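## Task

Read the ticket at the desk's front edge. It names three labels, and each label sits on the shelf edge right under one cardboard box. Place the three boxes whose labels match onto the desk. The robot must not tip over or be left leaning, or the task fails. Boxes count only if they stay on the desk without the robot holding them at the end.

## Robot and tools

ROBOT. A simulated Hello Robot Stretch 3 with a single arm. It has a two-wheel differential base (0.33 m long, 0.34 m wide), a lift that slides the arm up and down a mast, and a telescoping arm that points out of the robot's RIGHT side. The base cannot strafe, so to move the gripper forward or back you drive the base. Turns pivot about the wheel midpoint, 0.05 m behind the front edge. With the arm in and the wrist folded, a turn sweeps a 0.28 m radius; an unfolded wrist reaches beyond that. Objects may occasionally get nudged by outside forces.

FRAMES. Base frame: origin on the floor between the drive wheels, x ahead, y to the left, z up. hand_pose is reported in it, at the point where the closed fingertips meet. The odometry frame is the base frame as it stood at scene start; heading runs -3.142 to 3.142, positive to the left.

CAMERAS. head_camera and nav_camera are on the head and aim with head_pan_rad and head_tilt_rad; wrist_camera rides on the gripper. Each execute_actions result carries one image per camera, taken when the call ends. zoom_image takes camera (one of those three names) and region [x0, y0, x1, y1] in pixels of that camera's latest image, origin top-left, at most 504 by 504; use it to read labels and the ticket.

execute_actions. Argument actions is a list run in order; an empty list just reports state. If any action is invalid or out of range, the whole call is rejected and ongoing motion continues. Each action may have robot, steps (1 to 450 control steps at 30 per second, default 1) and until. {"steps": n} alone waits. robot is a single object for the one robot (no per-arm lists), or {"stop": true} to brake everything and clear the queue, or a list of up to 8 commands run one after another, which may include {"pause_s": s} with s at most 15.

A command can hold:
- base: exactly one of translate_m (metres, a relative offset from where the base is when this command starts, forward positive, magnitude at most 1) or rotate_rad (radians, relative turn from the current heading, counter-clockwise/left positive, magnitude at most 3.2).
- joints: absolute targets by name; unnamed joints keep their old targets. lift_m 0 to 1.1 (arm height on mast, m); arm_m 0 to 0.52 (extension, m); wrist_yaw_rad -1.345 to 4.42 (0 along the arm, positive toward the front, 3.0 folded over the base); wrist_pitch_rad -1.57 to 0.451 (0 level, negative tips the fingers down); wrist_roll_rad -2.911 to 2.911 (0 fingers side by side); gripper_m -0.089 to 0.179 (larger is wider; actual tip gap is about 0.007 less when almost shut, 0.025 less when wide, zero below 0.007); head_pan_rad -3.953 to 1.73 (0 ahead, positive left, -1.57 looks along the arm); head_tilt_rad -1.53 to 0.419 (negative looks down).
- contact_limits: {"arm_m": effort %} from 1 to 100, the motor effort where the arm's motion halts; lower is gentler. It lasts until the arm's next command.
A new command takes over immediately, discards the rest of an older queue, and overshoots if its goal is too close to brake for.

until ends an action early when all listed conditions hold. {"robot": {"status": "ended"}} waits for all motion and the queue to finish (and fires immediately if the command was refused). Fields can be compared, e.g. {"lift_m": [">", 0.3]} or base_status ["!=", "moving"]; numbers are compared as printed (three decimals, four for base translate/rotate). {"any": {"status": "ended"}} fires when any one motion or queue finishes.

SPEED. Fast base motion (0.30 m/s, 1.9 rad/s) only when stowed: lift_m under 0.30, arm_m under 0.03, wrist_yaw_rad over 2.54; otherwise 0.10 m/s and 0.63 rad/s.

GRIPPING. Close to a gripper_m below the object's width to hold it; to let go, open at least 0.02 beyond where the tips first touched. Neither the reading nor "done" proves a grasp, so check images and effort. Over-squeezing triggers a stall guard that weakens the grip; send a new value to squeeze again.

SELF-COLLISION. Fold (wrist_yaw_rad 3.0) or unfold only with lift_m in 0.32 to 0.95, wrist_pitch_rad -0.4 and roll near 0; once folded the lift may go down to 0.25. With yaw below -0.4, keep pitch at -0.5 or lower.

RESULT LINES. base_status shows progress as (done so far of goal). joint_goals, joint_status and measured_speeds per joint. Statuses: moving, done, off_target (stuck away from goal, may still push), contact_stop (lift or arm pushed firmly and went slack), time_out, stopped, not_commanded, torque_fault (wrist servo off about 10 s, refuses goals). refusals, queue (idle/running/done/dropped/stopped) and queue_left; lines starting refused:, dropped: or replaced: explain problems, counting from 0. robot.on_its_own reports goals the robot changed itself, slack or off joints, loaded motors, and base lean. Also reported: lidar_m (12 sectors of 30 degrees counter-clockwise from straight ahead, 0.17 m above floor, "-" for nothing), wrist_depth_mm and head_depth_mm (7x7 median depths), base_odometry, turned_by_wheels/turned_by_imu, base_tilt (degrees forward/right, fixed bias up to about 4), motor_effort in % with peak in brackets (biased and noisy).

AVOID. Tipping: don't push into rigid things with the gripper above about 0.45 m, don't push again after a contact_stop, don't drive while gripping or pressing on something immovable, and back out of snags in small reversing steps; if tilt persists, free the gripper and lower lift_m to about 0.2. Avoid drops, slams, hard hits, long wrist strain.

FINISHING. finished_scene with scene (1 or 2) ends that scene irreversibly and gives the next task. Before calling it, release the items so they rest on the desk unaided and wait until every motion has ended.

Each tool is called after "Request:" as name(argument=value, ...) on one line, values as JSON.

## Session

Request:
execute_actions(actions=[])

Scene clock: 0.00 s.
robot.base_odometry: x=+0.000 y=+0.000 heading=+0.000 (m, m, rad; robot's odometry frame)
robot.turned_by_wheels: +0.000 (rad since the last result)
robot.turned_by_imu: +0.000 (rad since the last result)
robot.base_tilt: forward=-1.7 right=+1.3 (deg)
robot.lidar_m: 2.26 1.98 1.99 2.32 2.72 2.45 2.06 1.79 1.79 1.86 1.46 1.64
robot.head_depth_mm: 1963 2163 2191 2140 2159 2162 2081 / 1977 2343 2335 2388 2345 2367 2021 / 2006 2616 2616 2581 2600 2619 2032 / 1998 2727 2784 2799 2826 2769 2010 / 2010 2451 2487 2558 2550 2568 2009 / 2041 2230 2257 2294 2357 2370 1992 / 1956 2019 2030 2062 2111 2127 1945
robot.base_status: not_commanded
robot.joint_positions: lift_m=+0.540 arm_m=+0.002 wrist_yaw_rad=+3.099 wrist_pitch_rad=-0.460 wrist_roll_rad=+0.016 gripper_m=+0.037 head_pan_rad=+0.011 head_tilt_rad=-0.022
robot.joint_goals: lift_m=+0.540 arm_m=+0.002 wrist_yaw_rad=+3.099 wrist_pitch_rad=-0.460 wrist_roll_rad=+0.016 gripper_m=+0.037 head_pan_rad=+0.011 head_tilt_rad=-0.022
robot.joint_status: lift_m=not_commanded arm_m=not_commanded wrist_yaw_rad=not_commanded wrist_pitch_rad=not_commanded wrist_roll_rad=not_commanded gripper_m=not_commanded head_pan_rad=not_commanded head_tilt_rad=not_commanded
robot.measured_speeds: translate_m=+0.000 rotate_rad=+0.000 lift_m=+0.000 arm_m=+0.000 wrist_yaw_rad=+0.000 wrist_pitch_rad=+0.000 wrist_roll_rad=+0.000 head_pan_rad=+0.000 head_tilt_rad=+0.000
robot: refusals=0 queue=idle queue_left=0
robot.motor_effort: left_wheel=+0 right_wheel=-1 lift_m=+23 arm_m=+0 wrist_yaw_rad=+1 wrist_pitch_rad=+4 wrist_roll_rad=+0 gripper_m=+0 head_pan_rad=+0 head_tilt_rad=+2 (%)
robot.hand_pose: x=-0.0119 y=+0.0714 z=+0.5432 quat_wxyz=(+0.177, +0.697, +0.145, +0.679) (m; robot's base frame)
robot.wrist_depth_mm: - - - - - - - / - - - - - - - / - - - - - - - / - - - - - - - / 930 927 903 889 890 839 811 / 806 787 778 754 - 738 705 / 696 685 666 665 648 639 638
pictures: head_camera (sideways: a quarter turn clockwise sets it upright), nav_camera (sideways: a quarter turn counterclockwise sets it upright), wrist_camera
Images, in order (width x height): head_camera 896x504, nav_camera 672x504, wrist_camera 644x364.

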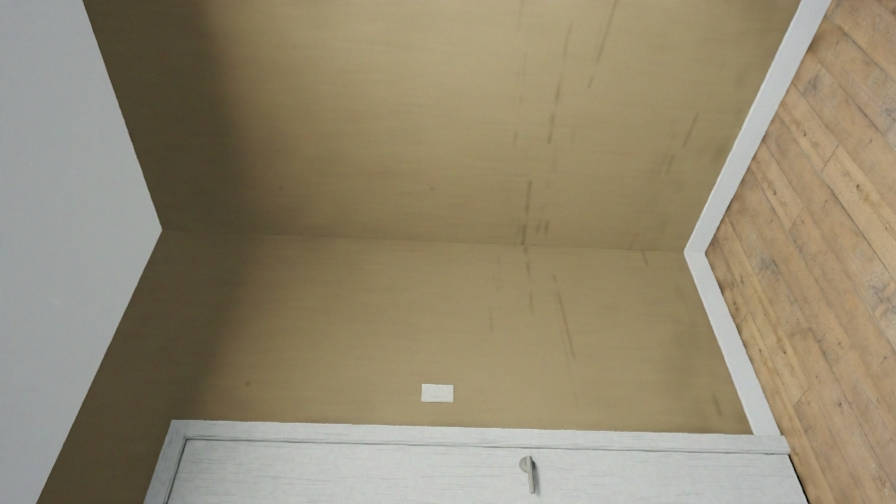

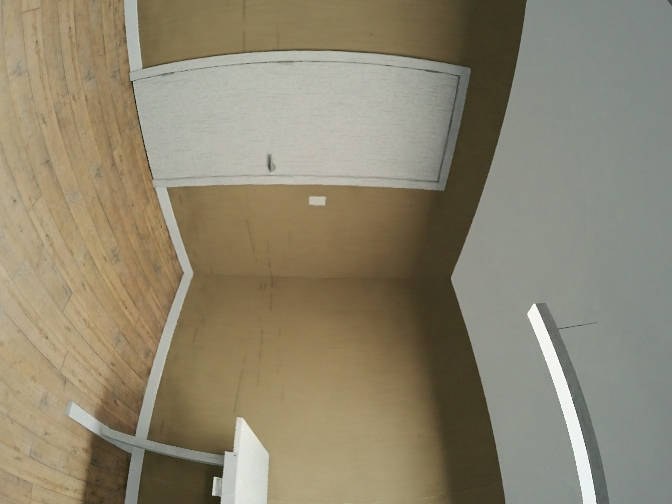

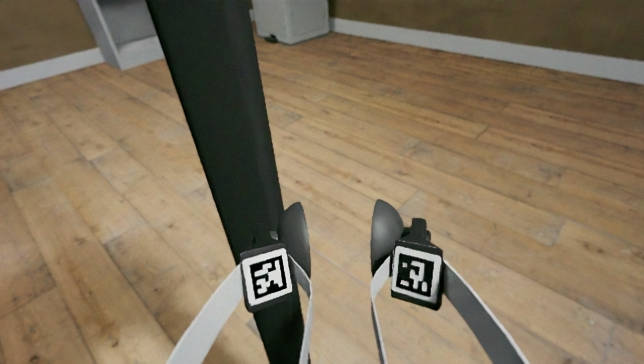

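Request:
execute_actions(actions=[{"robot":{"joints":{"head_pan_rad":-0.9,"head_tilt_rad":-0.35}},"steps":99,"until":{"robot":{"status":"ended"}}}])

Request:
execute_actions(actions=[{"robot":{"joints":{"head_pan_rad":-2.4}},"steps":99,"until":{"robot":{"status":"ended"}}}])

Request:
execute_actions(actions=[{"robot":{"joints":{"head_pan_rad":-3.9}},"steps":99,"until":{"robot":{"status":"ended"}}}])

Scene clock: 5.30 s.
robot.base_odometry: x=+0.000 y=+0.000 heading=+0.000 (m, m, rad; robot's odometry frame)
robot.turned_by_wheels: +0.000 (rad since the last result)
robot.turned_by_imu: +0.001 (rad since the last result)
robot.base_tilt: forward=-1.6 right=+1.3 (deg)
robot.lidar_m: 2.25 1.98 1.99 2.32 2.72 2.45 2.06 1.79 1.79 1.87 1.46 1.64
robot.head_depth_mm: 1831 1931 2043 2262 2158 1797 1438 / 1801 1930 2034 2214 2199 1781 1422 / 1760 1906 1987 2192 2177 1779 1417 / 1742 1901 1979 2214 2314 1769 1400 / 1719 1883 1975 2186 2273 1765 1402 / 1731 1859 1923 2146 2250 1755 1397 / 1713 1834 1898 1694 2208 1739 1385
robot.base_status: not_commanded
robot.joint_positions: lift_m=+0.540 arm_m=+0.002 wrist_yaw_rad=+3.099 wrist_pitch_rad=-0.460 wrist_roll_rad=+0.016 gripper_m=+0.037 head_pan_rad=-0.893 head_tilt_rad=-0.345
robot.joint_goals: lift_m=+0.540 arm_m=+0.002 wrist_yaw_rad=+3.099 wrist_pitch_rad=-0.460 wrist_roll_rad=+0.016 gripper_m=+0.037 head_pan_rad=-0.900 head_tilt_rad=-0.350
robot.joint_status: lift_m=not_commanded arm_m=not_commanded wrist_yaw_rad=not_commanded wrist_pitch_rad=not_commanded wrist_roll_rad=not_commanded gripper_m=not_commanded head_pan_rad=done head_tilt_rad=done
robot.measured_speeds: translate_m=+0.000 rotate_rad=+0.000 lift_m=+0.000 arm_m=+0.000 wrist_yaw_rad=+0.000 wrist_pitch_rad=+0.000 wrist_roll_rad=+0.000 head_pan_rad=+0.000 head_tilt_rad=+0.000
robot: refusals=0 queue=done queue_left=0
robot.motor_effort: left_wheel=+0(1) right_wheel=+0(0) lift_m=+23(23) arm_m=-1(0) wrist_yaw_rad=+1(1) wrist_pitch_rad=+4(4) wrist_roll_rad=+0(0) gripper_m=+1(1) head_pan_rad=-4(49) head_tilt_rad=-3(24) (%)
robot.hand_pose: x=-0.0119 y=+0.0714 z=+0.5432 quat_wxyz=(+0.177, +0.697, +0.145, +0.679) (m; robot's base frame)
robot.wrist_depth_mm: - - - - - - - / - - - - - - - / - - - - - - - / - - - - - - - / 929 911 902 884 877 833 820 / 806 796 780 752 - 727 719 / 709 686 670 665 649 638 633
pictures: head_camera (sideways: a quarter turn clockwise sets it upright), nav_camera (sideways: a quarter turn counterclockwise sets it upright), wrist_camera
Images, in order (width x height): head_camera 896x504, nav_camera 672x504, wrist_camera 644x364.

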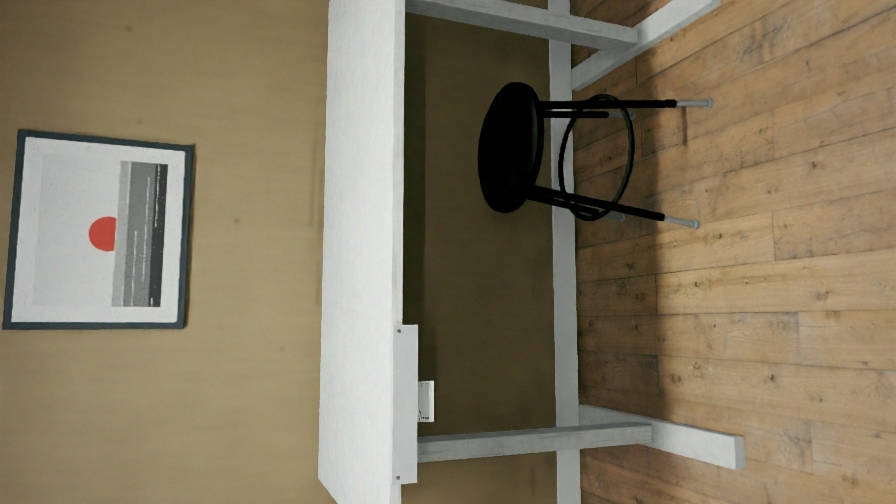

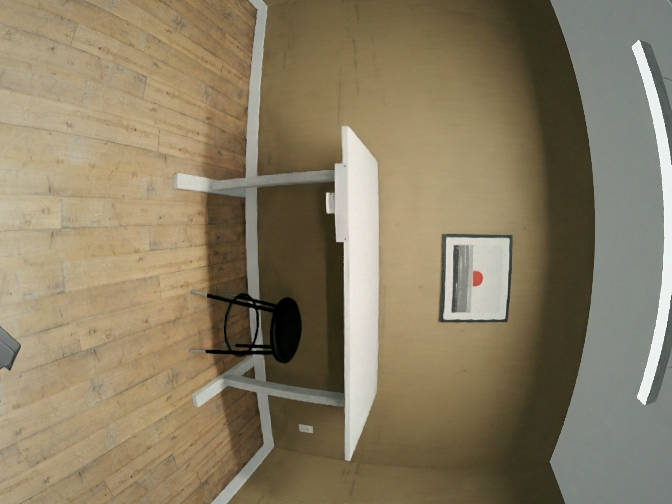

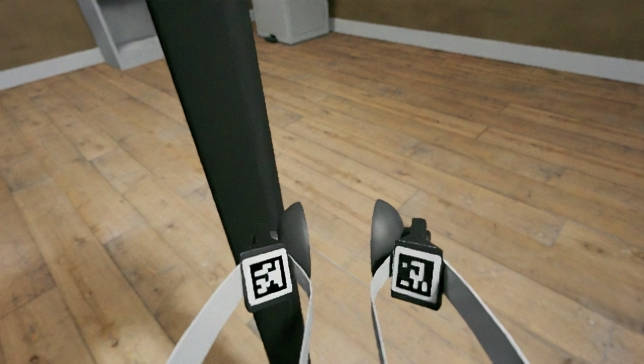

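Scene clock: 6.60 s.
robot.base_odometry: x=+0.000 y=+0.000 heading=+0.000 (m, m, rad; robot's odometry frame)
robot.turned_by_wheels: +0.000 (rad since the last result)
robot.turned_by_imu: +0.000 (rad since the last result)
robot.base_tilt: forward=-1.7 right=+1.3 (deg)
robot.lidar_m: 2.26 1.98 1.99 2.31 2.71 2.44 2.06 1.78 1.79 1.86 1.47 1.64
robot.head_depth_mm: 1544 1652 1763 1926 2105 1813 1430 / 1525 1649 1768 1921 2100 1795 1421 / 1527 1635 1773 1900 2063 1781 1417 / 1522 1632 1726 1887 2079 1764 1409 / 1520 1617 1710 1892 2066 1765 1398 / 1508 1626 1711 1861 2058 1751 1404 / 1505 1614 1688 1884 2045 1743 1389
robot.base_status: not_commanded
robot.joint_positions: lift_m=+0.540 arm_m=+0.002 wrist_yaw_rad=+3.099 wrist_pitch_rad=-0.460 wrist_roll_rad=+0.016 gripper_m=+0.037 head_pan_rad=-2.393 head_tilt_rad=-0.346
robot.joint_goals: lift_m=+0.540 arm_m=+0.002 wrist_yaw_rad=+3.099 wrist_pitch_rad=-0.460 wrist_roll_rad=+0.016 gripper_m=+0.037 head_pan_rad=-2.400 head_tilt_rad=-0.350
robot.joint_status: lift_m=not_commanded arm_m=not_commanded wrist_yaw_rad=not_commanded wrist_pitch_rad=not_commanded wrist_roll_rad=not_commanded gripper_m=not_commanded head_pan_rad=done head_tilt_rad=done
robot.measured_speeds: translate_m=+0.000 rotate_rad=+0.000 lift_m=+0.000 arm_m=+0.000 wrist_yaw_rad=+0.000 wrist_pitch_rad=+0.000 wrist_roll_rad=+0.000 head_pan_rad=+0.000 head_tilt_rad=+0.000
robot: refusals=0 queue=done queue_left=0
robot.motor_effort: left_wheel=-1(1) right_wheel=+0(1) lift_m=+22(23) arm_m=+0(0) wrist_yaw_rad=+0(1) wrist_pitch_rad=+4(4) wrist_roll_rad=+0(0) gripper_m=+1(2) head_pan_rad=-4(50) head_tilt_rad=-2(2) (%)
robot.hand_pose: x=-0.0119 y=+0.0714 z=+0.5432 quat_wxyz=(+0.177, +0.697, +0.145, +0.679) (m; robot's base frame)
robot.wrist_depth_mm: - - - - - - - / - - - - - - - / - - - - - - - / - - - - - - - / 952 920 898 871 876 840 831 / 796 785 772 759 - 735 713 / 698 689 671 666 664 638 632
pictures: head_camera (sideways: a quarter turn clockwise sets it upright), nav_camera (sideways: a quarter turn counterclockwise sets it upright), wrist_camera
Images, in order (width x height): head_camera 896x504, nav_camera 672x504, wrist_camera 644x364.

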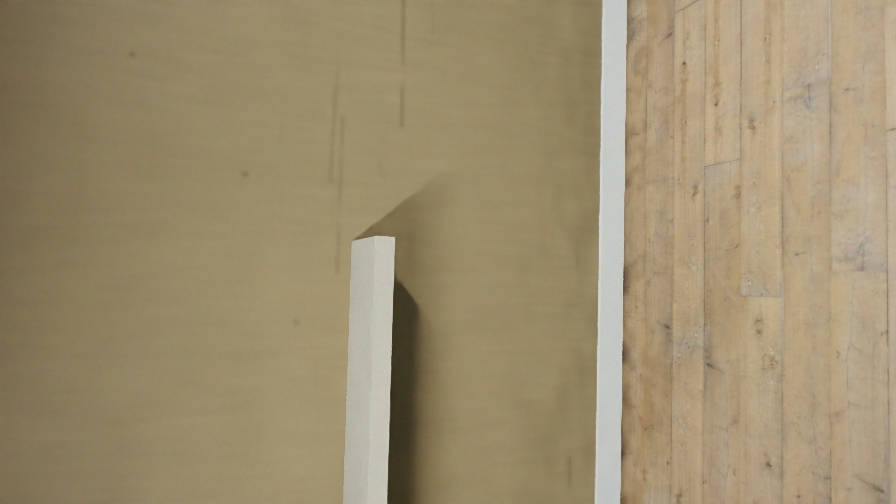

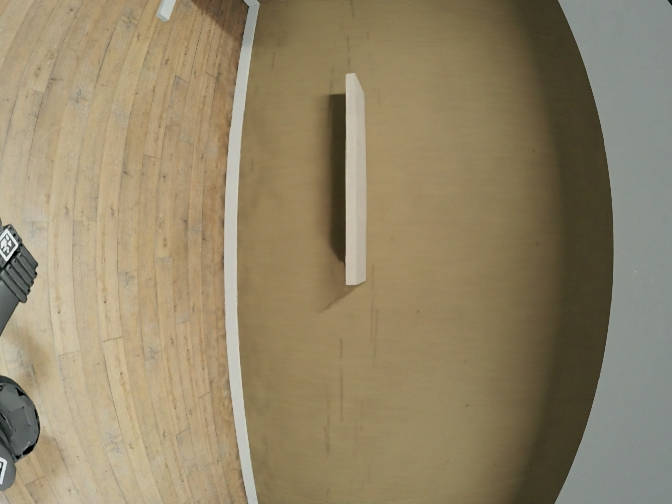

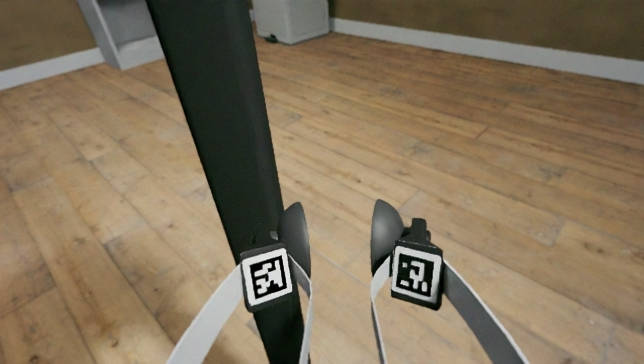

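Scene clock: 7.90 s.
robot.base_odometry: x=+0.000 y=+0.000 heading=+0.000 (m, m, rad; robot's odometry frame)
robot.turned_by_wheels: +0.000 (rad since the last result)
robot.turned_by_imu: +0.000 (rad since the last result)
robot.base_tilt: forward=-1.6 right=+1.2 (deg)
robot.lidar_m: 2.26 1.98 2.00 2.31 2.71 2.44 2.06 1.79 1.79 1.86 1.46 1.64
robot.head_depth_mm: - - - - - - - / 2309 2460 2666 - - - - / 2333 2460 2659 2915 2413 1796 1424 / 2370 2501 2712 2949 2367 1759 1408 / 2341 2491 2692 2893 2359 1767 1407 / 2355 2501 2691 2845 2352 1745 1392 / 2376 2526 2677 2784 2335 1752 1378
robot.base_status: not_commanded
robot.joint_positions: lift_m=+0.540 arm_m=+0.002 wrist_yaw_rad=+3.099 wrist_pitch_rad=-0.460 wrist_roll_rad=+0.016 gripper_m=+0.037 head_pan_rad=-3.893 head_tilt_rad=-0.346
robot.joint_goals: lift_m=+0.540 arm_m=+0.002 wrist_yaw_rad=+3.099 wrist_pitch_rad=-0.460 wrist_roll_rad=+0.016 gripper_m=+0.037 head_pan_rad=-3.900 head_tilt_rad=-0.350
robot.joint_status: lift_m=not_commanded arm_m=not_commanded wrist_yaw_rad=not_commanded wrist_pitch_rad=not_commanded wrist_roll_rad=not_commanded gripper_m=not_commanded head_pan_rad=done head_tilt_rad=done
robot.measured_speeds: translate_m=+0.000 rotate_rad=+0.000 lift_m=+0.000 arm_m=+0.000 wrist_yaw_rad=+0.000 wrist_pitch_rad=+0.000 wrist_roll_rad=+0.000 head_pan_rad=+0.000 head_tilt_rad=+0.000
robot: refusals=0 queue=done queue_left=0
robot.motor_effort: left_wheel=-1(1) right_wheel=+0(0) lift_m=+23(23) arm_m=-1(0) wrist_yaw_rad=+0(1) wrist_pitch_rad=+4(4) wrist_roll_rad=+0(0) gripper_m=+0(1) head_pan_rad=-4(49) head_tilt_rad=-2(2) (%)
robot.hand_pose: x=-0.0119 y=+0.0714 z=+0.5432 quat_wxyz=(+0.177, +0.697, +0.145, +0.679) (m; robot's base frame)
robot.wrist_depth_mm: - - - - - - - / - - - - - - - / - - - - - - - / - - - - - - - / 936 927 901 880 878 850 824 / 804 798 780 754 - 728 716 / 701 689 673 667 657 638 630
pictures: head_camera (sideways: a quarter turn clockwise sets it upright), nav_camera (sideways: a quarter turn counterclockwise sets it upright), wrist_camera
Images, in order (width x height): head_camera 896x504, nav_camera 672x504, wrist_camera 644x364.

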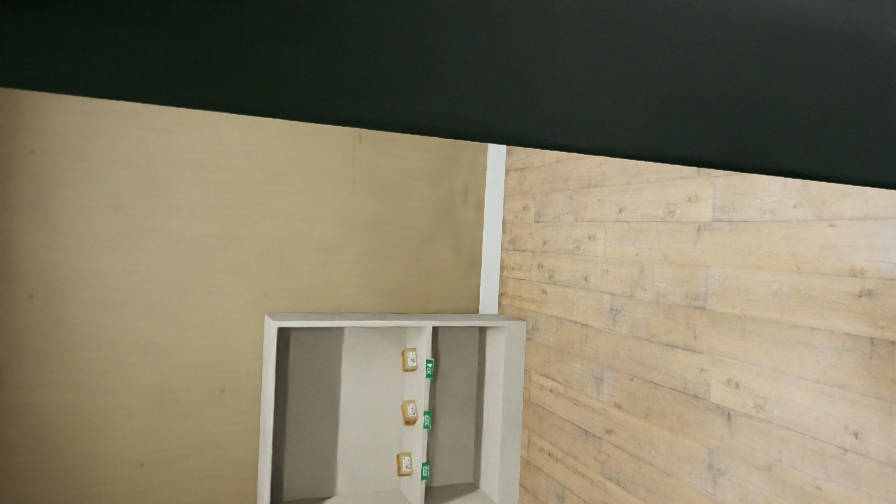

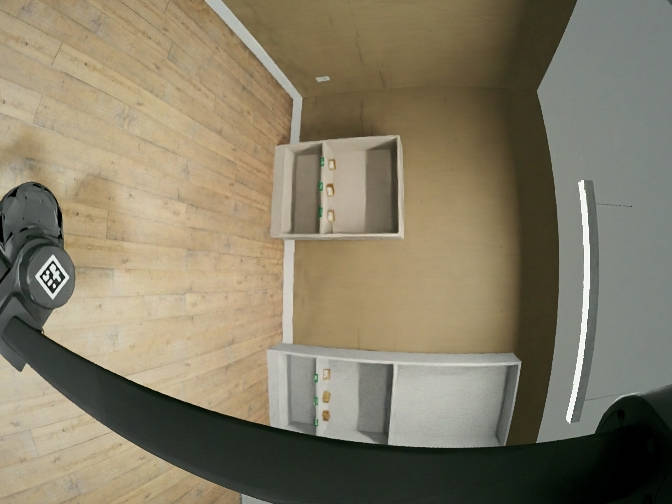

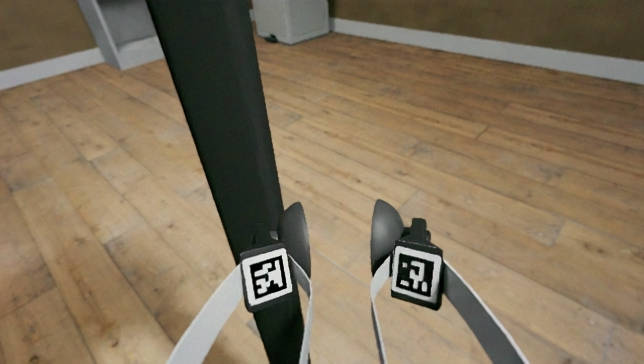

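Request:
execute_actions(actions=[{"robot":[{"base":{"rotate_rad":0.9},"joints":{"wrist_yaw_rad":0,"arm_m":0.5,"head_pan_rad":1.2}},{"joints":{"wrist_pitch_rad":0}}],"steps":300,"until":{"robot":{"status":"ended"}}}])

Request:
zoom_image(camera="wrist_camera", region=[200,60,440,240])

Request:
zoom_image(camera="head_camera", region=[300,0,560,504])

Scene clock: 18.40 s.
robot.base_odometry: x=+0.000 y=+0.000 heading=+0.900 (m, m, rad; robot's odometry frame)
robot.turned_by_wheels: +0.900 (rad since the last result)
robot.turned_by_imu: +0.894 (rad since the last result)
robot.base_tilt: forward=-1.7 right=+1.4 (deg)
robot.lidar_m: 1.98 2.15 2.47 2.44 2.29 1.81 1.79 1.92 1.49 1.64 2.23 2.00
robot.head_depth_mm: 2626 2820 3130 2785 2456 1812 1420 / 2485 2624 2872 3029 2405 1790 1425 / 2427 2636 2841 2977 2400 1781 1416 / 2325 2475 2705 2890 2391 1780 1414 / 2329 2534 2746 2956 2404 1777 1402 / 2295 2463 2677 2852 2344 1749 1396 / 2235 2362 2558 2744 2331 1747 1381
robot.base_status: done (rotate_rad +0.8999 of +0.9000)
robot.joint_positions: lift_m=+0.540 arm_m=+0.500 wrist_yaw_rad=+0.002 wrist_pitch_rad=-0.025 wrist_roll_rad=+0.016 gripper_m=+0.037 head_pan_rad=+1.193 head_tilt_rad=-0.346
robot.joint_goals: lift_m=+0.540 arm_m=+0.500 wrist_yaw_rad=+0.000 wrist_pitch_rad=+0.000 wrist_roll_rad=+0.016 gripper_m=+0.037 head_pan_rad=+1.200 head_tilt_rad=-0.350
robot.joint_status: lift_m=not_commanded arm_m=done wrist_yaw_rad=done wrist_pitch_rad=done wrist_roll_rad=not_commanded gripper_m=not_commanded head_pan_rad=done head_tilt_rad=done
robot.measured_speeds: translate_m=+0.000 rotate_rad=+0.000 lift_m=+0.000 arm_m=+0.000 wrist_yaw_rad=+0.000 wrist_pitch_rad=+0.000 wrist_roll_rad=+0.000 head_pan_rad=+0.000 head_tilt_rad=+0.000
robot: refusals=0 queue=done queue_left=0
robot.motor_effort: left_wheel=-3(6) right_wheel=+1(3) lift_m=+22(23) arm_m=+3(1) wrist_yaw_rad=-1(2) wrist_pitch_rad=+8(6) wrist_roll_rad=+0(0) gripper_m=+2(0) head_pan_rad=+4(51) head_tilt_rad=-1(2) (%)
robot.hand_pose: x=-0.0208 y=-0.9001 z=+0.6481 quat_wxyz=(+0.701, +0.010, -0.713, -0.008) (m; robot's base frame)
robot.wrist_depth_mm: - - 829 765 801 - - / - - - - - - - / - - - - - - - / - - - - - - 679 / - - - - - - - / - - - - - - - / - - - - - 942 950
pictures: head_camera (sideways: a quarter turn clockwise sets it upright), nav_camera (sideways: a quarter turn counterclockwise sets it upright), wrist_camera
Images, in order (width x height): head_camera 896x504, nav_camera 672x504, wrist_camera 644x364.

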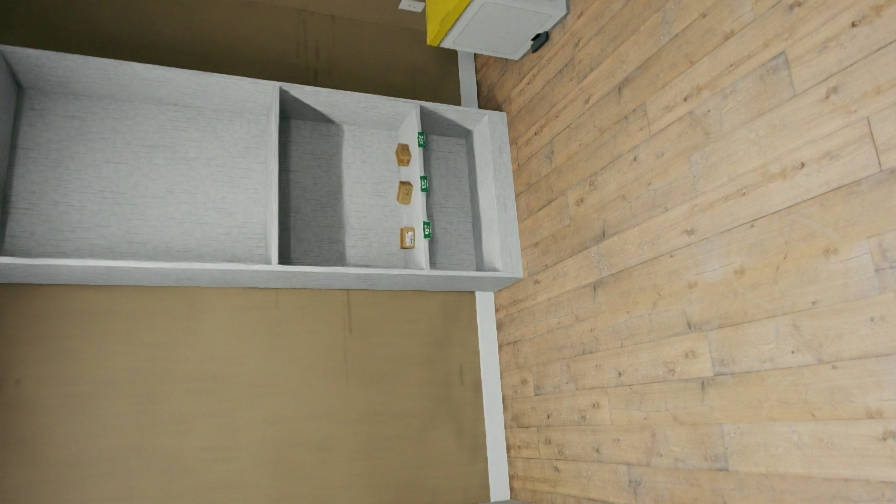

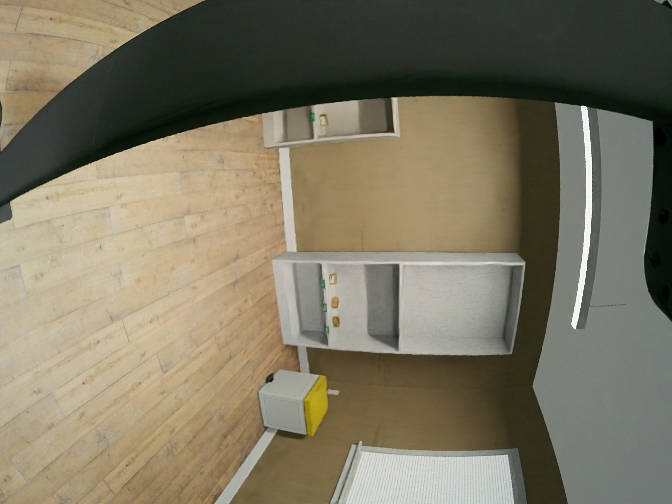

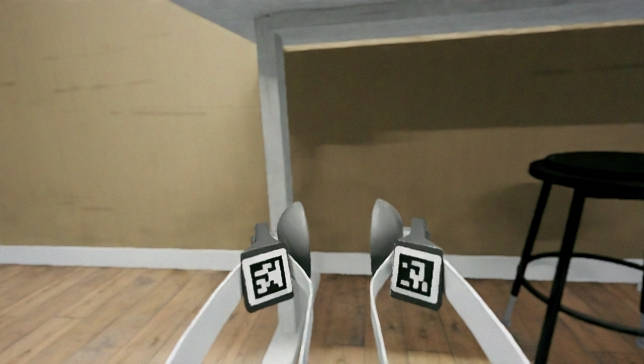

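Region (200, 60, 440, 240) of wrist_camera's 644x364 image, scaled by 2.100; it fills the top 378 rows of this view, and the rest is white.

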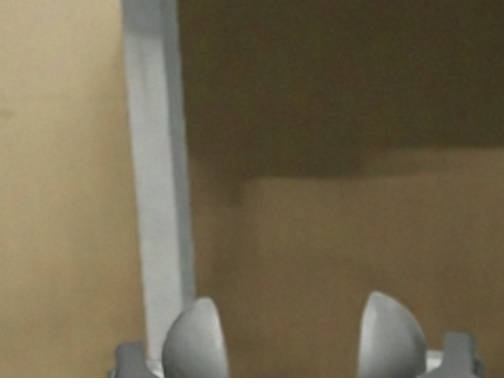

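Region (300, 0, 560, 504) of head_camera's 896x504 image, scaled by 1.000; it fills the left 260 columns of this view, and the rest is white.

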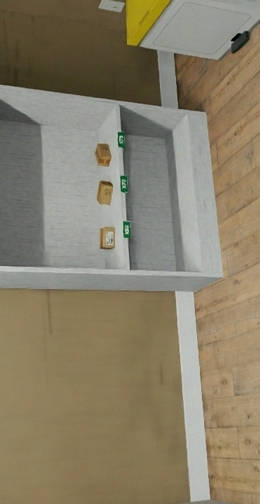

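Tall desk.

Request:
execute_actions(actions=[{"robot":{"joints":{"lift_m":0.7,"wrist_pitch_rad":0.3,"head_pan_rad":1.73}},"steps":300,"until":{"robot":{"status":"ended"}}}])

Request:
zoom_image(camera="head_camera", region=[350,150,500,350])

Scene clock: 28.27 s.
robot.base_odometry: x=+0.000 y=+0.000 heading=+0.900 (m, m, rad; robot's odometry frame)
robot.turned_by_wheels: +0.000 (rad since the last result)
robot.turned_by_imu: +0.001 (rad since the last result)
robot.base_tilt: forward=-1.6 right=+1.3 (deg)
robot.lidar_m: 1.98 2.15 2.47 2.44 2.28 1.81 1.78 1.92 1.50 1.64 2.22 2.00
robot.head_depth_mm: 2257 2383 2577 2764 2441 1803 1430 / 2322 2484 2620 2830 2441 1784 1421 / 2367 2521 2660 2849 2415 1777 1411 / 2435 2649 2744 2906 2382 1780 1420 / 2489 2640 2812 2989 2379 1761 1397 / 2552 2762 2965 3137 2369 1740 1391 / 2639 2794 3036 - - - -
robot.base_status: done (rotate_rad +0.8999 of +0.9000)
robot.joint_positions: lift_m=+0.699 arm_m=+0.500 wrist_yaw_rad=+0.002 wrist_pitch_rad=+0.276 wrist_roll_rad=+0.016 gripper_m=+0.037 head_pan_rad=+1.723 head_tilt_rad=-0.346
robot.joint_goals: lift_m=+0.700 arm_m=+0.500 wrist_yaw_rad=+0.000 wrist_pitch_rad=+0.300 wrist_roll_rad=+0.016 gripper_m=+0.037 head_pan_rad=+1.730 head_tilt_rad=-0.350
robot.joint_status: lift_m=done arm_m=done wrist_yaw_rad=done wrist_pitch_rad=done wrist_roll_rad=not_commanded gripper_m=not_commanded head_pan_rad=done head_tilt_rad=done
robot.measured_speeds: translate_m=+0.000 rotate_rad=+0.000 lift_m=+0.000 arm_m=+0.000 wrist_yaw_rad=+0.000 wrist_pitch_rad=+0.000 wrist_roll_rad=+0.000 head_pan_rad=+0.000 head_tilt_rad=+0.000
robot: refusals=0 queue=done queue_left=0
robot.motor_effort: left_wheel=-3(3) right_wheel=+1(1) lift_m=+33(34) arm_m=+3(3) wrist_yaw_rad=-1(1) wrist_pitch_rad=+8(9) wrist_roll_rad=+0(0) gripper_m=+1(1) head_pan_rad=+4(39) head_tilt_rad=-2(2) (%)
robot.hand_pose: x=-0.0208 y=-0.8977 z=+0.8848 quat_wxyz=(+0.695, -0.095, -0.706, +0.099) (m; robot's base frame)
robot.wrist_depth_mm: - - - - - - - / - - - - - - - / - - - - - - - / - - 569 516 512 779 635 / - - - - - - - / - - - - - - - / - - - - - - 791
pictures: head_camera (sideways: a quarter turn clockwise sets it upright), nav_camera (sideways: a quarter turn counterclockwise sets it upright), wrist_camera
Images, in order (width x height): head_camera 896x504, nav_camera 672x504, wrist_camera 644x364.

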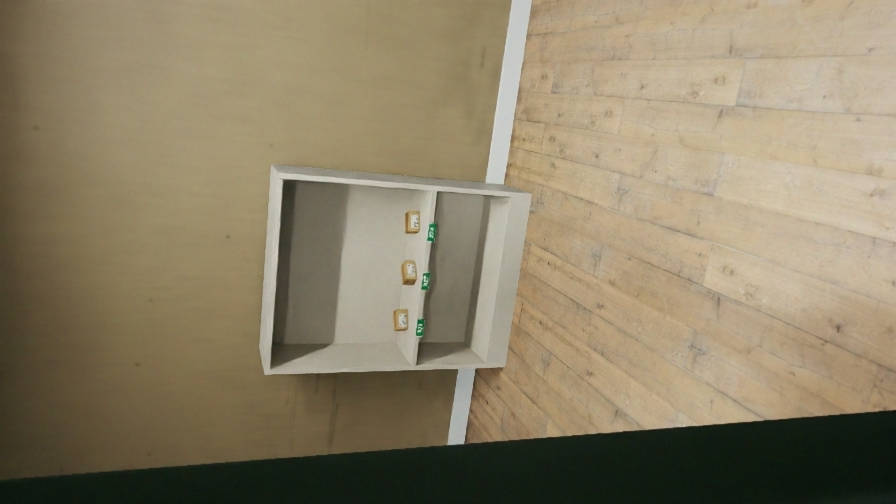

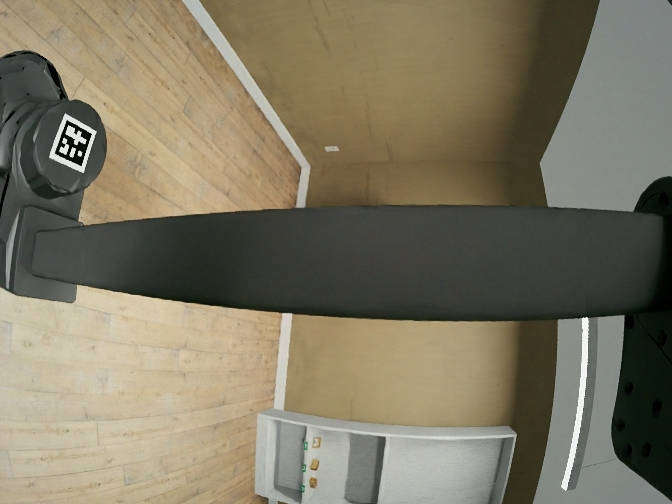

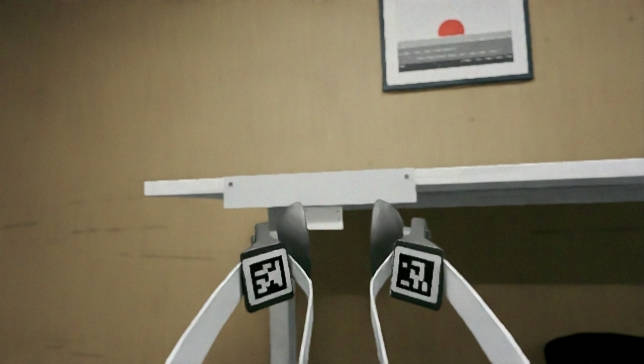

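Region (350, 150, 500, 350) of head_camera's 896x504 image, scaled by 2.520, with more detail than that image has; it fills the left 378 columns of this view, and the rest is white.

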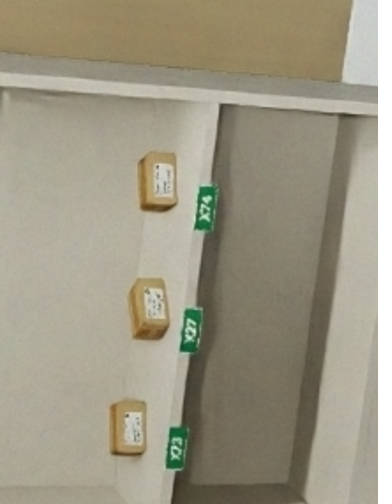

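Ticket behind a plate; look from below.

Request:
execute_actions(actions=[{"robot":{"joints":{"lift_m":0.45,"wrist_pitch_rad":0.45,"head_pan_rad":1.2}},"steps":300,"until":{"robot":{"status":"ended"}}}])

Request:
zoom_image(camera="head_camera", region=[350,100,500,280])

Request:
zoom_image(camera="wrist_camera", region=[230,20,430,200])

Scene clock: 37.13 s.
robot.base_odometry: x=+0.000 y=+0.000 heading=+0.900 (m, m, rad; robot's odometry frame)
robot.turned_by_wheels: +0.000 (rad since the last result)
robot.turned_by_imu: +0.001 (rad since the last result)
robot.base_tilt: forward=-1.7 right=+1.3 (deg)
robot.lidar_m: 1.98 2.15 2.47 2.44 2.28 1.81 1.78 1.92 1.49 1.64 2.22 2.00
robot.head_depth_mm: 2589 2802 3068 3188 2466 1793 1424 / 2476 2656 2832 3028 2416 1805 1421 / 2426 2662 2817 2958 2428 1778 1418 / 2342 2507 2724 2873 2385 1757 1404 / 2353 2524 2726 2907 2368 1777 1406 / 2282 2455 2665 2820 2348 1744 1397 / 2237 2371 2554 2794 2349 1744 1384
robot.base_status: done (rotate_rad +0.8999 of +0.9000)
robot.joint_positions: lift_m=+0.451 arm_m=+0.500 wrist_yaw_rad=+0.002 wrist_pitch_rad=+0.426 wrist_roll_rad=+0.016 gripper_m=+0.037 head_pan_rad=+1.207 head_tilt_rad=-0.346
robot.joint_goals: lift_m=+0.450 arm_m=+0.500 wrist_yaw_rad=+0.000 wrist_pitch_rad=+0.450 wrist_roll_rad=+0.016 gripper_m=+0.037 head_pan_rad=+1.200 head_tilt_rad=-0.350
robot.joint_status: lift_m=done arm_m=done wrist_yaw_rad=done wrist_pitch_rad=done wrist_roll_rad=not_commanded gripper_m=not_commanded head_pan_rad=done head_tilt_rad=done
robot.measured_speeds: translate_m=+0.000 rotate_rad=+0.000 lift_m=+0.000 arm_m=+0.000 wrist_yaw_rad=+0.000 wrist_pitch_rad=+0.000 wrist_roll_rad=+0.000 head_pan_rad=+0.000 head_tilt_rad=+0.000
robot: refusals=0 queue=done queue_left=0
robot.motor_effort: left_wheel=-3(2) right_wheel=+2(2) lift_m=+12(32) arm_m=+3(3) wrist_yaw_rad=-1(1) wrist_pitch_rad=+8(9) wrist_roll_rad=+0(0) gripper_m=+1(1) head_pan_rad=-4(39) head_tilt_rad=-2(2) (%)
robot.hand_pose: x=-0.0208 y=-0.8879 z=+0.6731 quat_wxyz=(+0.686, -0.147, -0.697, +0.151) (m; robot's base frame)
robot.wrist_depth_mm: - - - - - - - / - - - - - 584 550 / - - 684 651 710 719 746 / - - - - - - - / - - - - - - - / - - - - - - - / - - - - - - 781
pictures: head_camera (sideways: a quarter turn clockwise sets it upright), nav_camera (sideways: a quarter turn counterclockwise sets it upright), wrist_camera
Images, in order (width x height): head_camera 896x504, nav_camera 672x504, wrist_camera 644x364.

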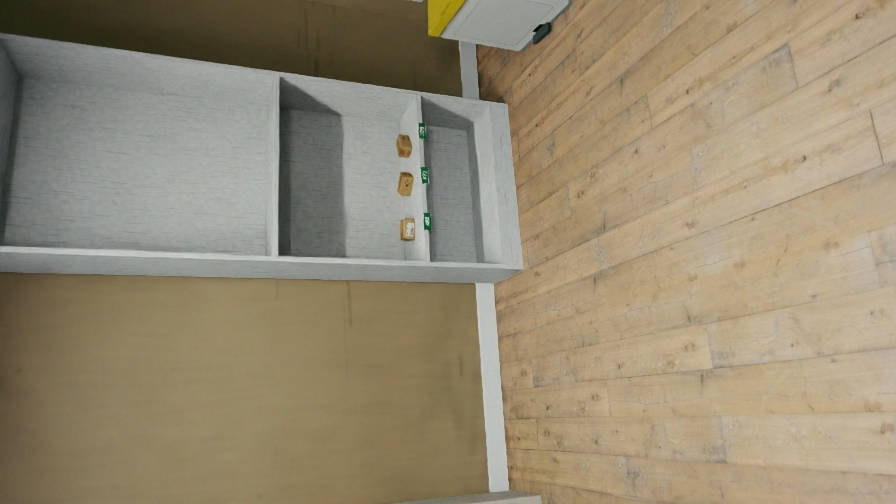

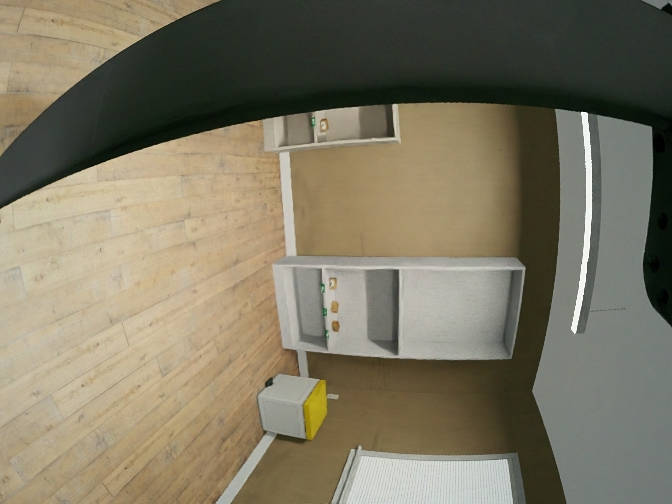

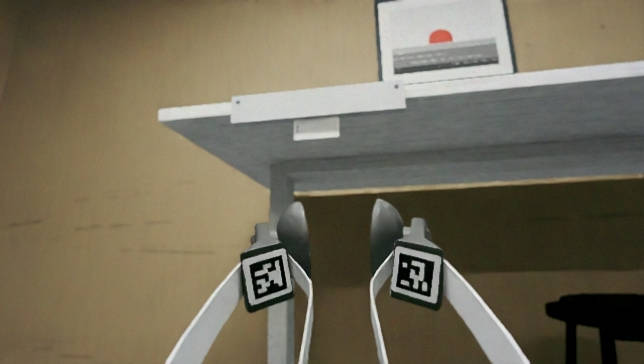

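Region (350, 100, 500, 280) of head_camera's 896x504 image, scaled by 2.800, with more detail than that image has.

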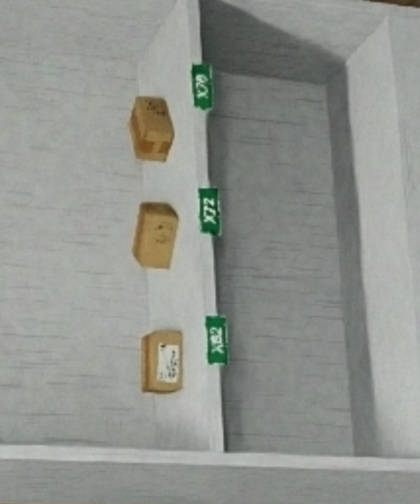

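Region (230, 20, 430, 200) of wrist_camera's 644x364 image, scaled by 2.520; it fills the top 454 rows of this view, and the rest is white.

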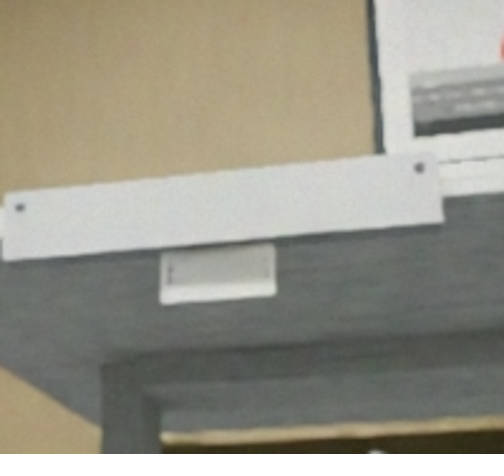

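Request:
execute_actions(actions=[{"robot":{"joints":{"arm_m":0,"wrist_pitch_rad":-0.4,"head_pan_rad":-1.57}},"steps":300,"until":{"robot":{"status":"ended"}}}])

Request:
zoom_image(camera="head_camera", region=[380,200,460,310])

Scene clock: 44.60 s.
robot.base_odometry: x=+0.000 y=+0.000 heading=+0.900 (m, m, rad; robot's odometry frame)
robot.turned_by_wheels: +0.000 (rad since the last result)
robot.turned_by_imu: +0.001 (rad since the last result)
robot.base_tilt: forward=-1.7 right=+1.3 (deg)
robot.lidar_m: 1.98 2.14 2.47 2.44 2.29 1.80 1.78 1.92 1.50 1.64 2.22 2.00
robot.head_depth_mm: 1698 1792 1921 2095 2128 1815 1424 / 1728 1818 1949 2139 2264 1791 1420 / 1759 1893 1958 2150 2314 1803 1413 / 1782 1889 1983 2215 2318 1763 1420 / 1808 1928 2012 2195 2271 1748 1406 / 1818 1951 2099 2297 2344 1747 1403 / 1861 1981 2136 2328 2325 1740 1393
robot.base_status: done (rotate_rad +0.8999 of +0.9000)
robot.joint_positions: lift_m=+0.451 arm_m=+0.003 wrist_yaw_rad=+0.002 wrist_pitch_rad=-0.413 wrist_roll_rad=+0.016 gripper_m=+0.037 head_pan_rad=-1.563 head_tilt_rad=-0.346
robot.joint_goals: lift_m=+0.450 arm_m=+0.000 wrist_yaw_rad=+0.000 wrist_pitch_rad=-0.400 wrist_roll_rad=+0.016 gripper_m=+0.037 head_pan_rad=-1.570 head_tilt_rad=-0.350
robot.joint_status: lift_m=done arm_m=done wrist_yaw_rad=done wrist_pitch_rad=done wrist_roll_rad=not_commanded gripper_m=not_commanded head_pan_rad=done head_tilt_rad=done
robot.measured_speeds: translate_m=+0.000 rotate_rad=+0.000 lift_m=+0.000 arm_m=+0.000 wrist_yaw_rad=+0.000 wrist_pitch_rad=+0.000 wrist_roll_rad=+0.000 head_pan_rad=+0.000 head_tilt_rad=+0.000
robot: refusals=0 queue=done queue_left=0
robot.motor_effort: left_wheel=-3(2) right_wheel=+2(2) lift_m=+13(14) arm_m=-3(1) wrist_yaw_rad=-1(1) wrist_pitch_rad=+4(7) wrist_roll_rad=+0(0) gripper_m=+1(1) head_pan_rad=-4(48) head_tilt_rad=-2(2) (%)
robot.hand_pose: x=-0.0210 y=-0.3727 z=+0.4644 quat_wxyz=(+0.687, +0.145, -0.697, -0.146) (m; robot's base frame)
robot.wrist_depth_mm: - - - - - - - / - - - - - - - / - - - - - - - / - - - - 955 922 903 / 871 831 834 801 814 771 760 / 730 719 707 689 - 667 650 / 633 616 607 598 591 575 571
pictures: head_camera (sideways: a quarter turn clockwise sets it upright), nav_camera (sideways: a quarter turn counterclockwise sets it upright), wrist_camera
Images, in order (width x height): head_camera 896x504, nav_camera 672x504, wrist_camera 644x364.

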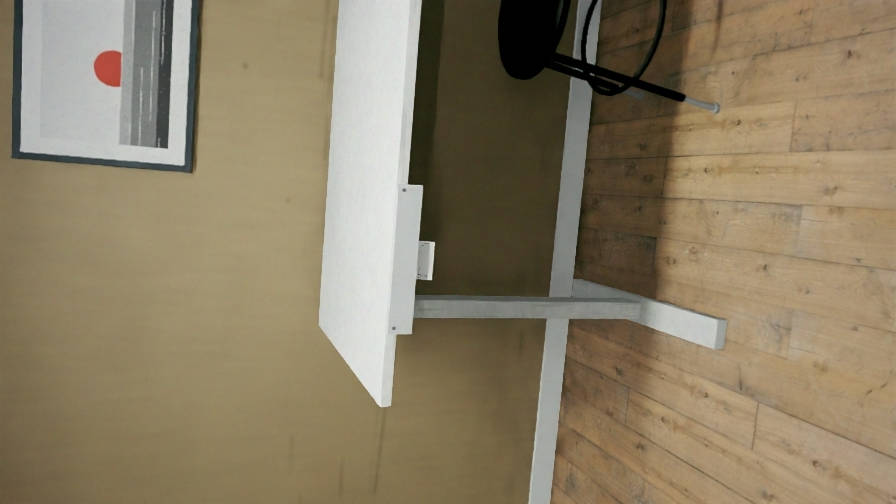

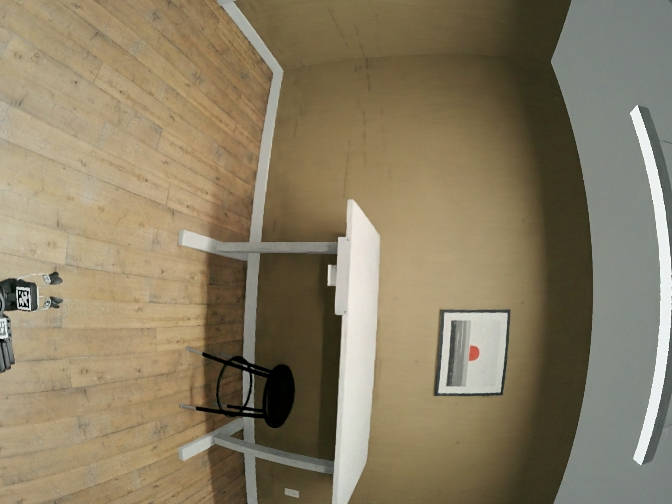

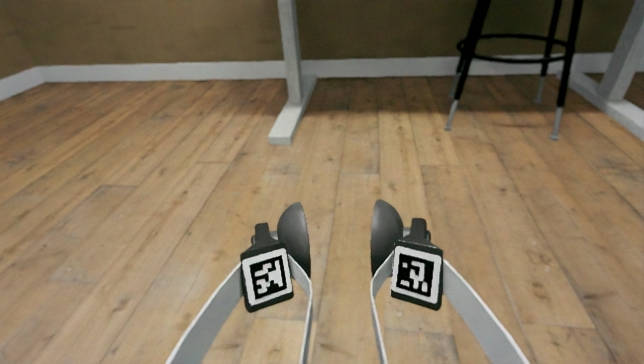

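Region (380, 200, 460, 310) of head_camera's 896x504 image, scaled by 4.582, with more detail than that image has; it fills the left 367 columns of this view, and the rest is white.

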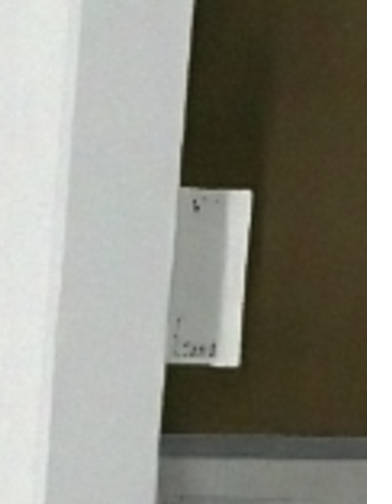

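Request:
execute_actions(actions=[{"robot":[{"base":{"rotate_rad":-1.57}},{"base":{"translate_m":0.5}},{"base":{"rotate_rad":1.57},"joints":{"wrist_pitch_rad":0.45,"lift_m":0.55,"gripper_m":0.12,"head_tilt_rad":-0.55}},{"joints":{"arm_m":0.35}}],"steps":450,"until":{"robot":{"status":"ended"}}},{"steps":100,"until":{"robot":{"status":"ended"}}}])

Scene clock: 68.40 s.
robot.base_odometry: x=+0.392 y=-0.310 heading=+0.900 (m, m, rad; robot's odometry frame)
robot.turned_by_wheels: +0.000 (rad since the last result)
robot.turned_by_imu: +0.004 (rad since the last result)
robot.base_tilt: forward=-1.5 right=+1.4 (deg)
robot.lidar_m: 1.91 2.08 2.75 2.94 2.37 1.87 1.84 1.47 1.01 1.14 1.69 1.94
robot.head_depth_mm: 1269 1386 988 1731 1841 1462 1249 / 1288 1389 975 1782 1865 1503 1274 / 1301 1418 964 1791 1867 - 1241 / 1320 1433 949 1829 1917 1432 1242 / 1335 1439 935 1592 1711 1420 1234 / 1364 1510 988 1924 1818 1469 1225 / 1376 1523 1642 1944 1793 1451 1223
robot.base_status: done (rotate_rad +1.5699 of +1.5700)
robot.joint_positions: lift_m=+0.549 arm_m=+0.350 wrist_yaw_rad=+0.002 wrist_pitch_rad=+0.428 wrist_roll_rad=+0.016 gripper_m=+0.120 head_pan_rad=-1.563 head_tilt_rad=-0.543
robot.joint_goals: lift_m=+0.550 arm_m=+0.350 wrist_yaw_rad=+0.000 wrist_pitch_rad=+0.450 wrist_roll_rad=+0.016 gripper_m=+0.120 head_pan_rad=-1.570 head_tilt_rad=-0.550
robot.joint_status: lift_m=done arm_m=done wrist_yaw_rad=done wrist_pitch_rad=done wrist_roll_rad=not_commanded gripper_m=done head_pan_rad=done head_tilt_rad=done
robot.measured_speeds: translate_m=+0.000 rotate_rad=+0.000 lift_m=+0.000 arm_m=+0.000 wrist_yaw_rad=+0.000 wrist_pitch_rad=+0.000 wrist_roll_rad=+0.000 head_pan_rad=+0.000 head_tilt_rad=+0.000
robot: refusals=0 queue=done queue_left=0
robot.motor_effort: left_wheel=-3(5) right_wheel=+2(5) lift_m=+33(34) arm_m=+3(1) wrist_yaw_rad=-2(1) wrist_pitch_rad=+7(10) wrist_roll_rad=+0(0) gripper_m=+1(82) head_pan_rad=-3(4) head_tilt_rad=-3(21) (%)
robot.hand_pose: x=-0.0208 y=-0.7378 z=+0.7725 quat_wxyz=(+0.685, -0.148, -0.697, +0.152) (m; robot's base frame)
robot.wrist_depth_mm: - 239 226 217 210 229 253 / 304 307 235 220 317 321 326 / - 423 429 439 447 450 458 / - - 623 563 578 591 788 / - - 608 - 934 900 863 / - - 544 948 892 - 833 / - - 575 905 878 847 804
pictures: head_camera (sideways: a quarter turn clockwise sets it upright), nav_camera (sideways: a quarter turn counterclockwise sets it upright), wrist_camera
Images, in order (width x height): head_camera 896x504, nav_camera 672x504, wrist_camera 644x364.

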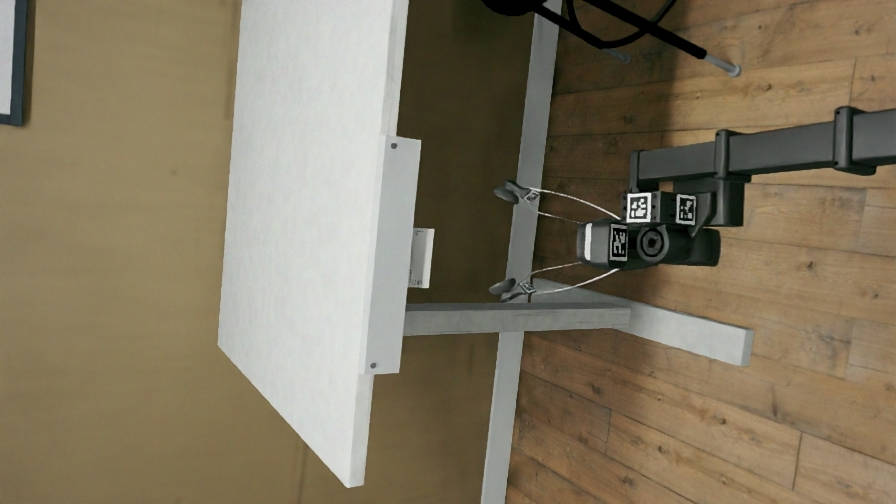

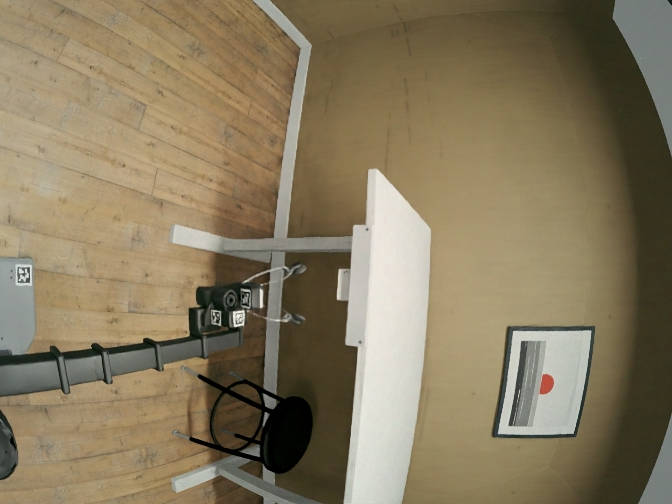

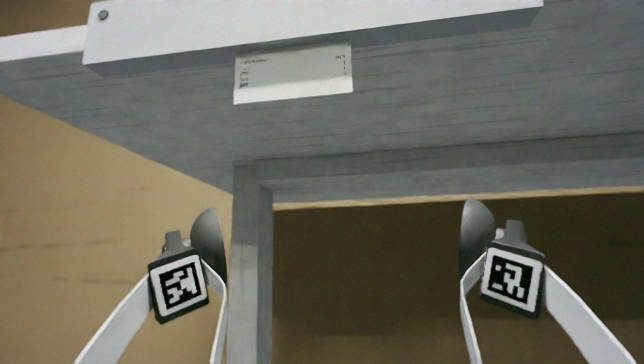

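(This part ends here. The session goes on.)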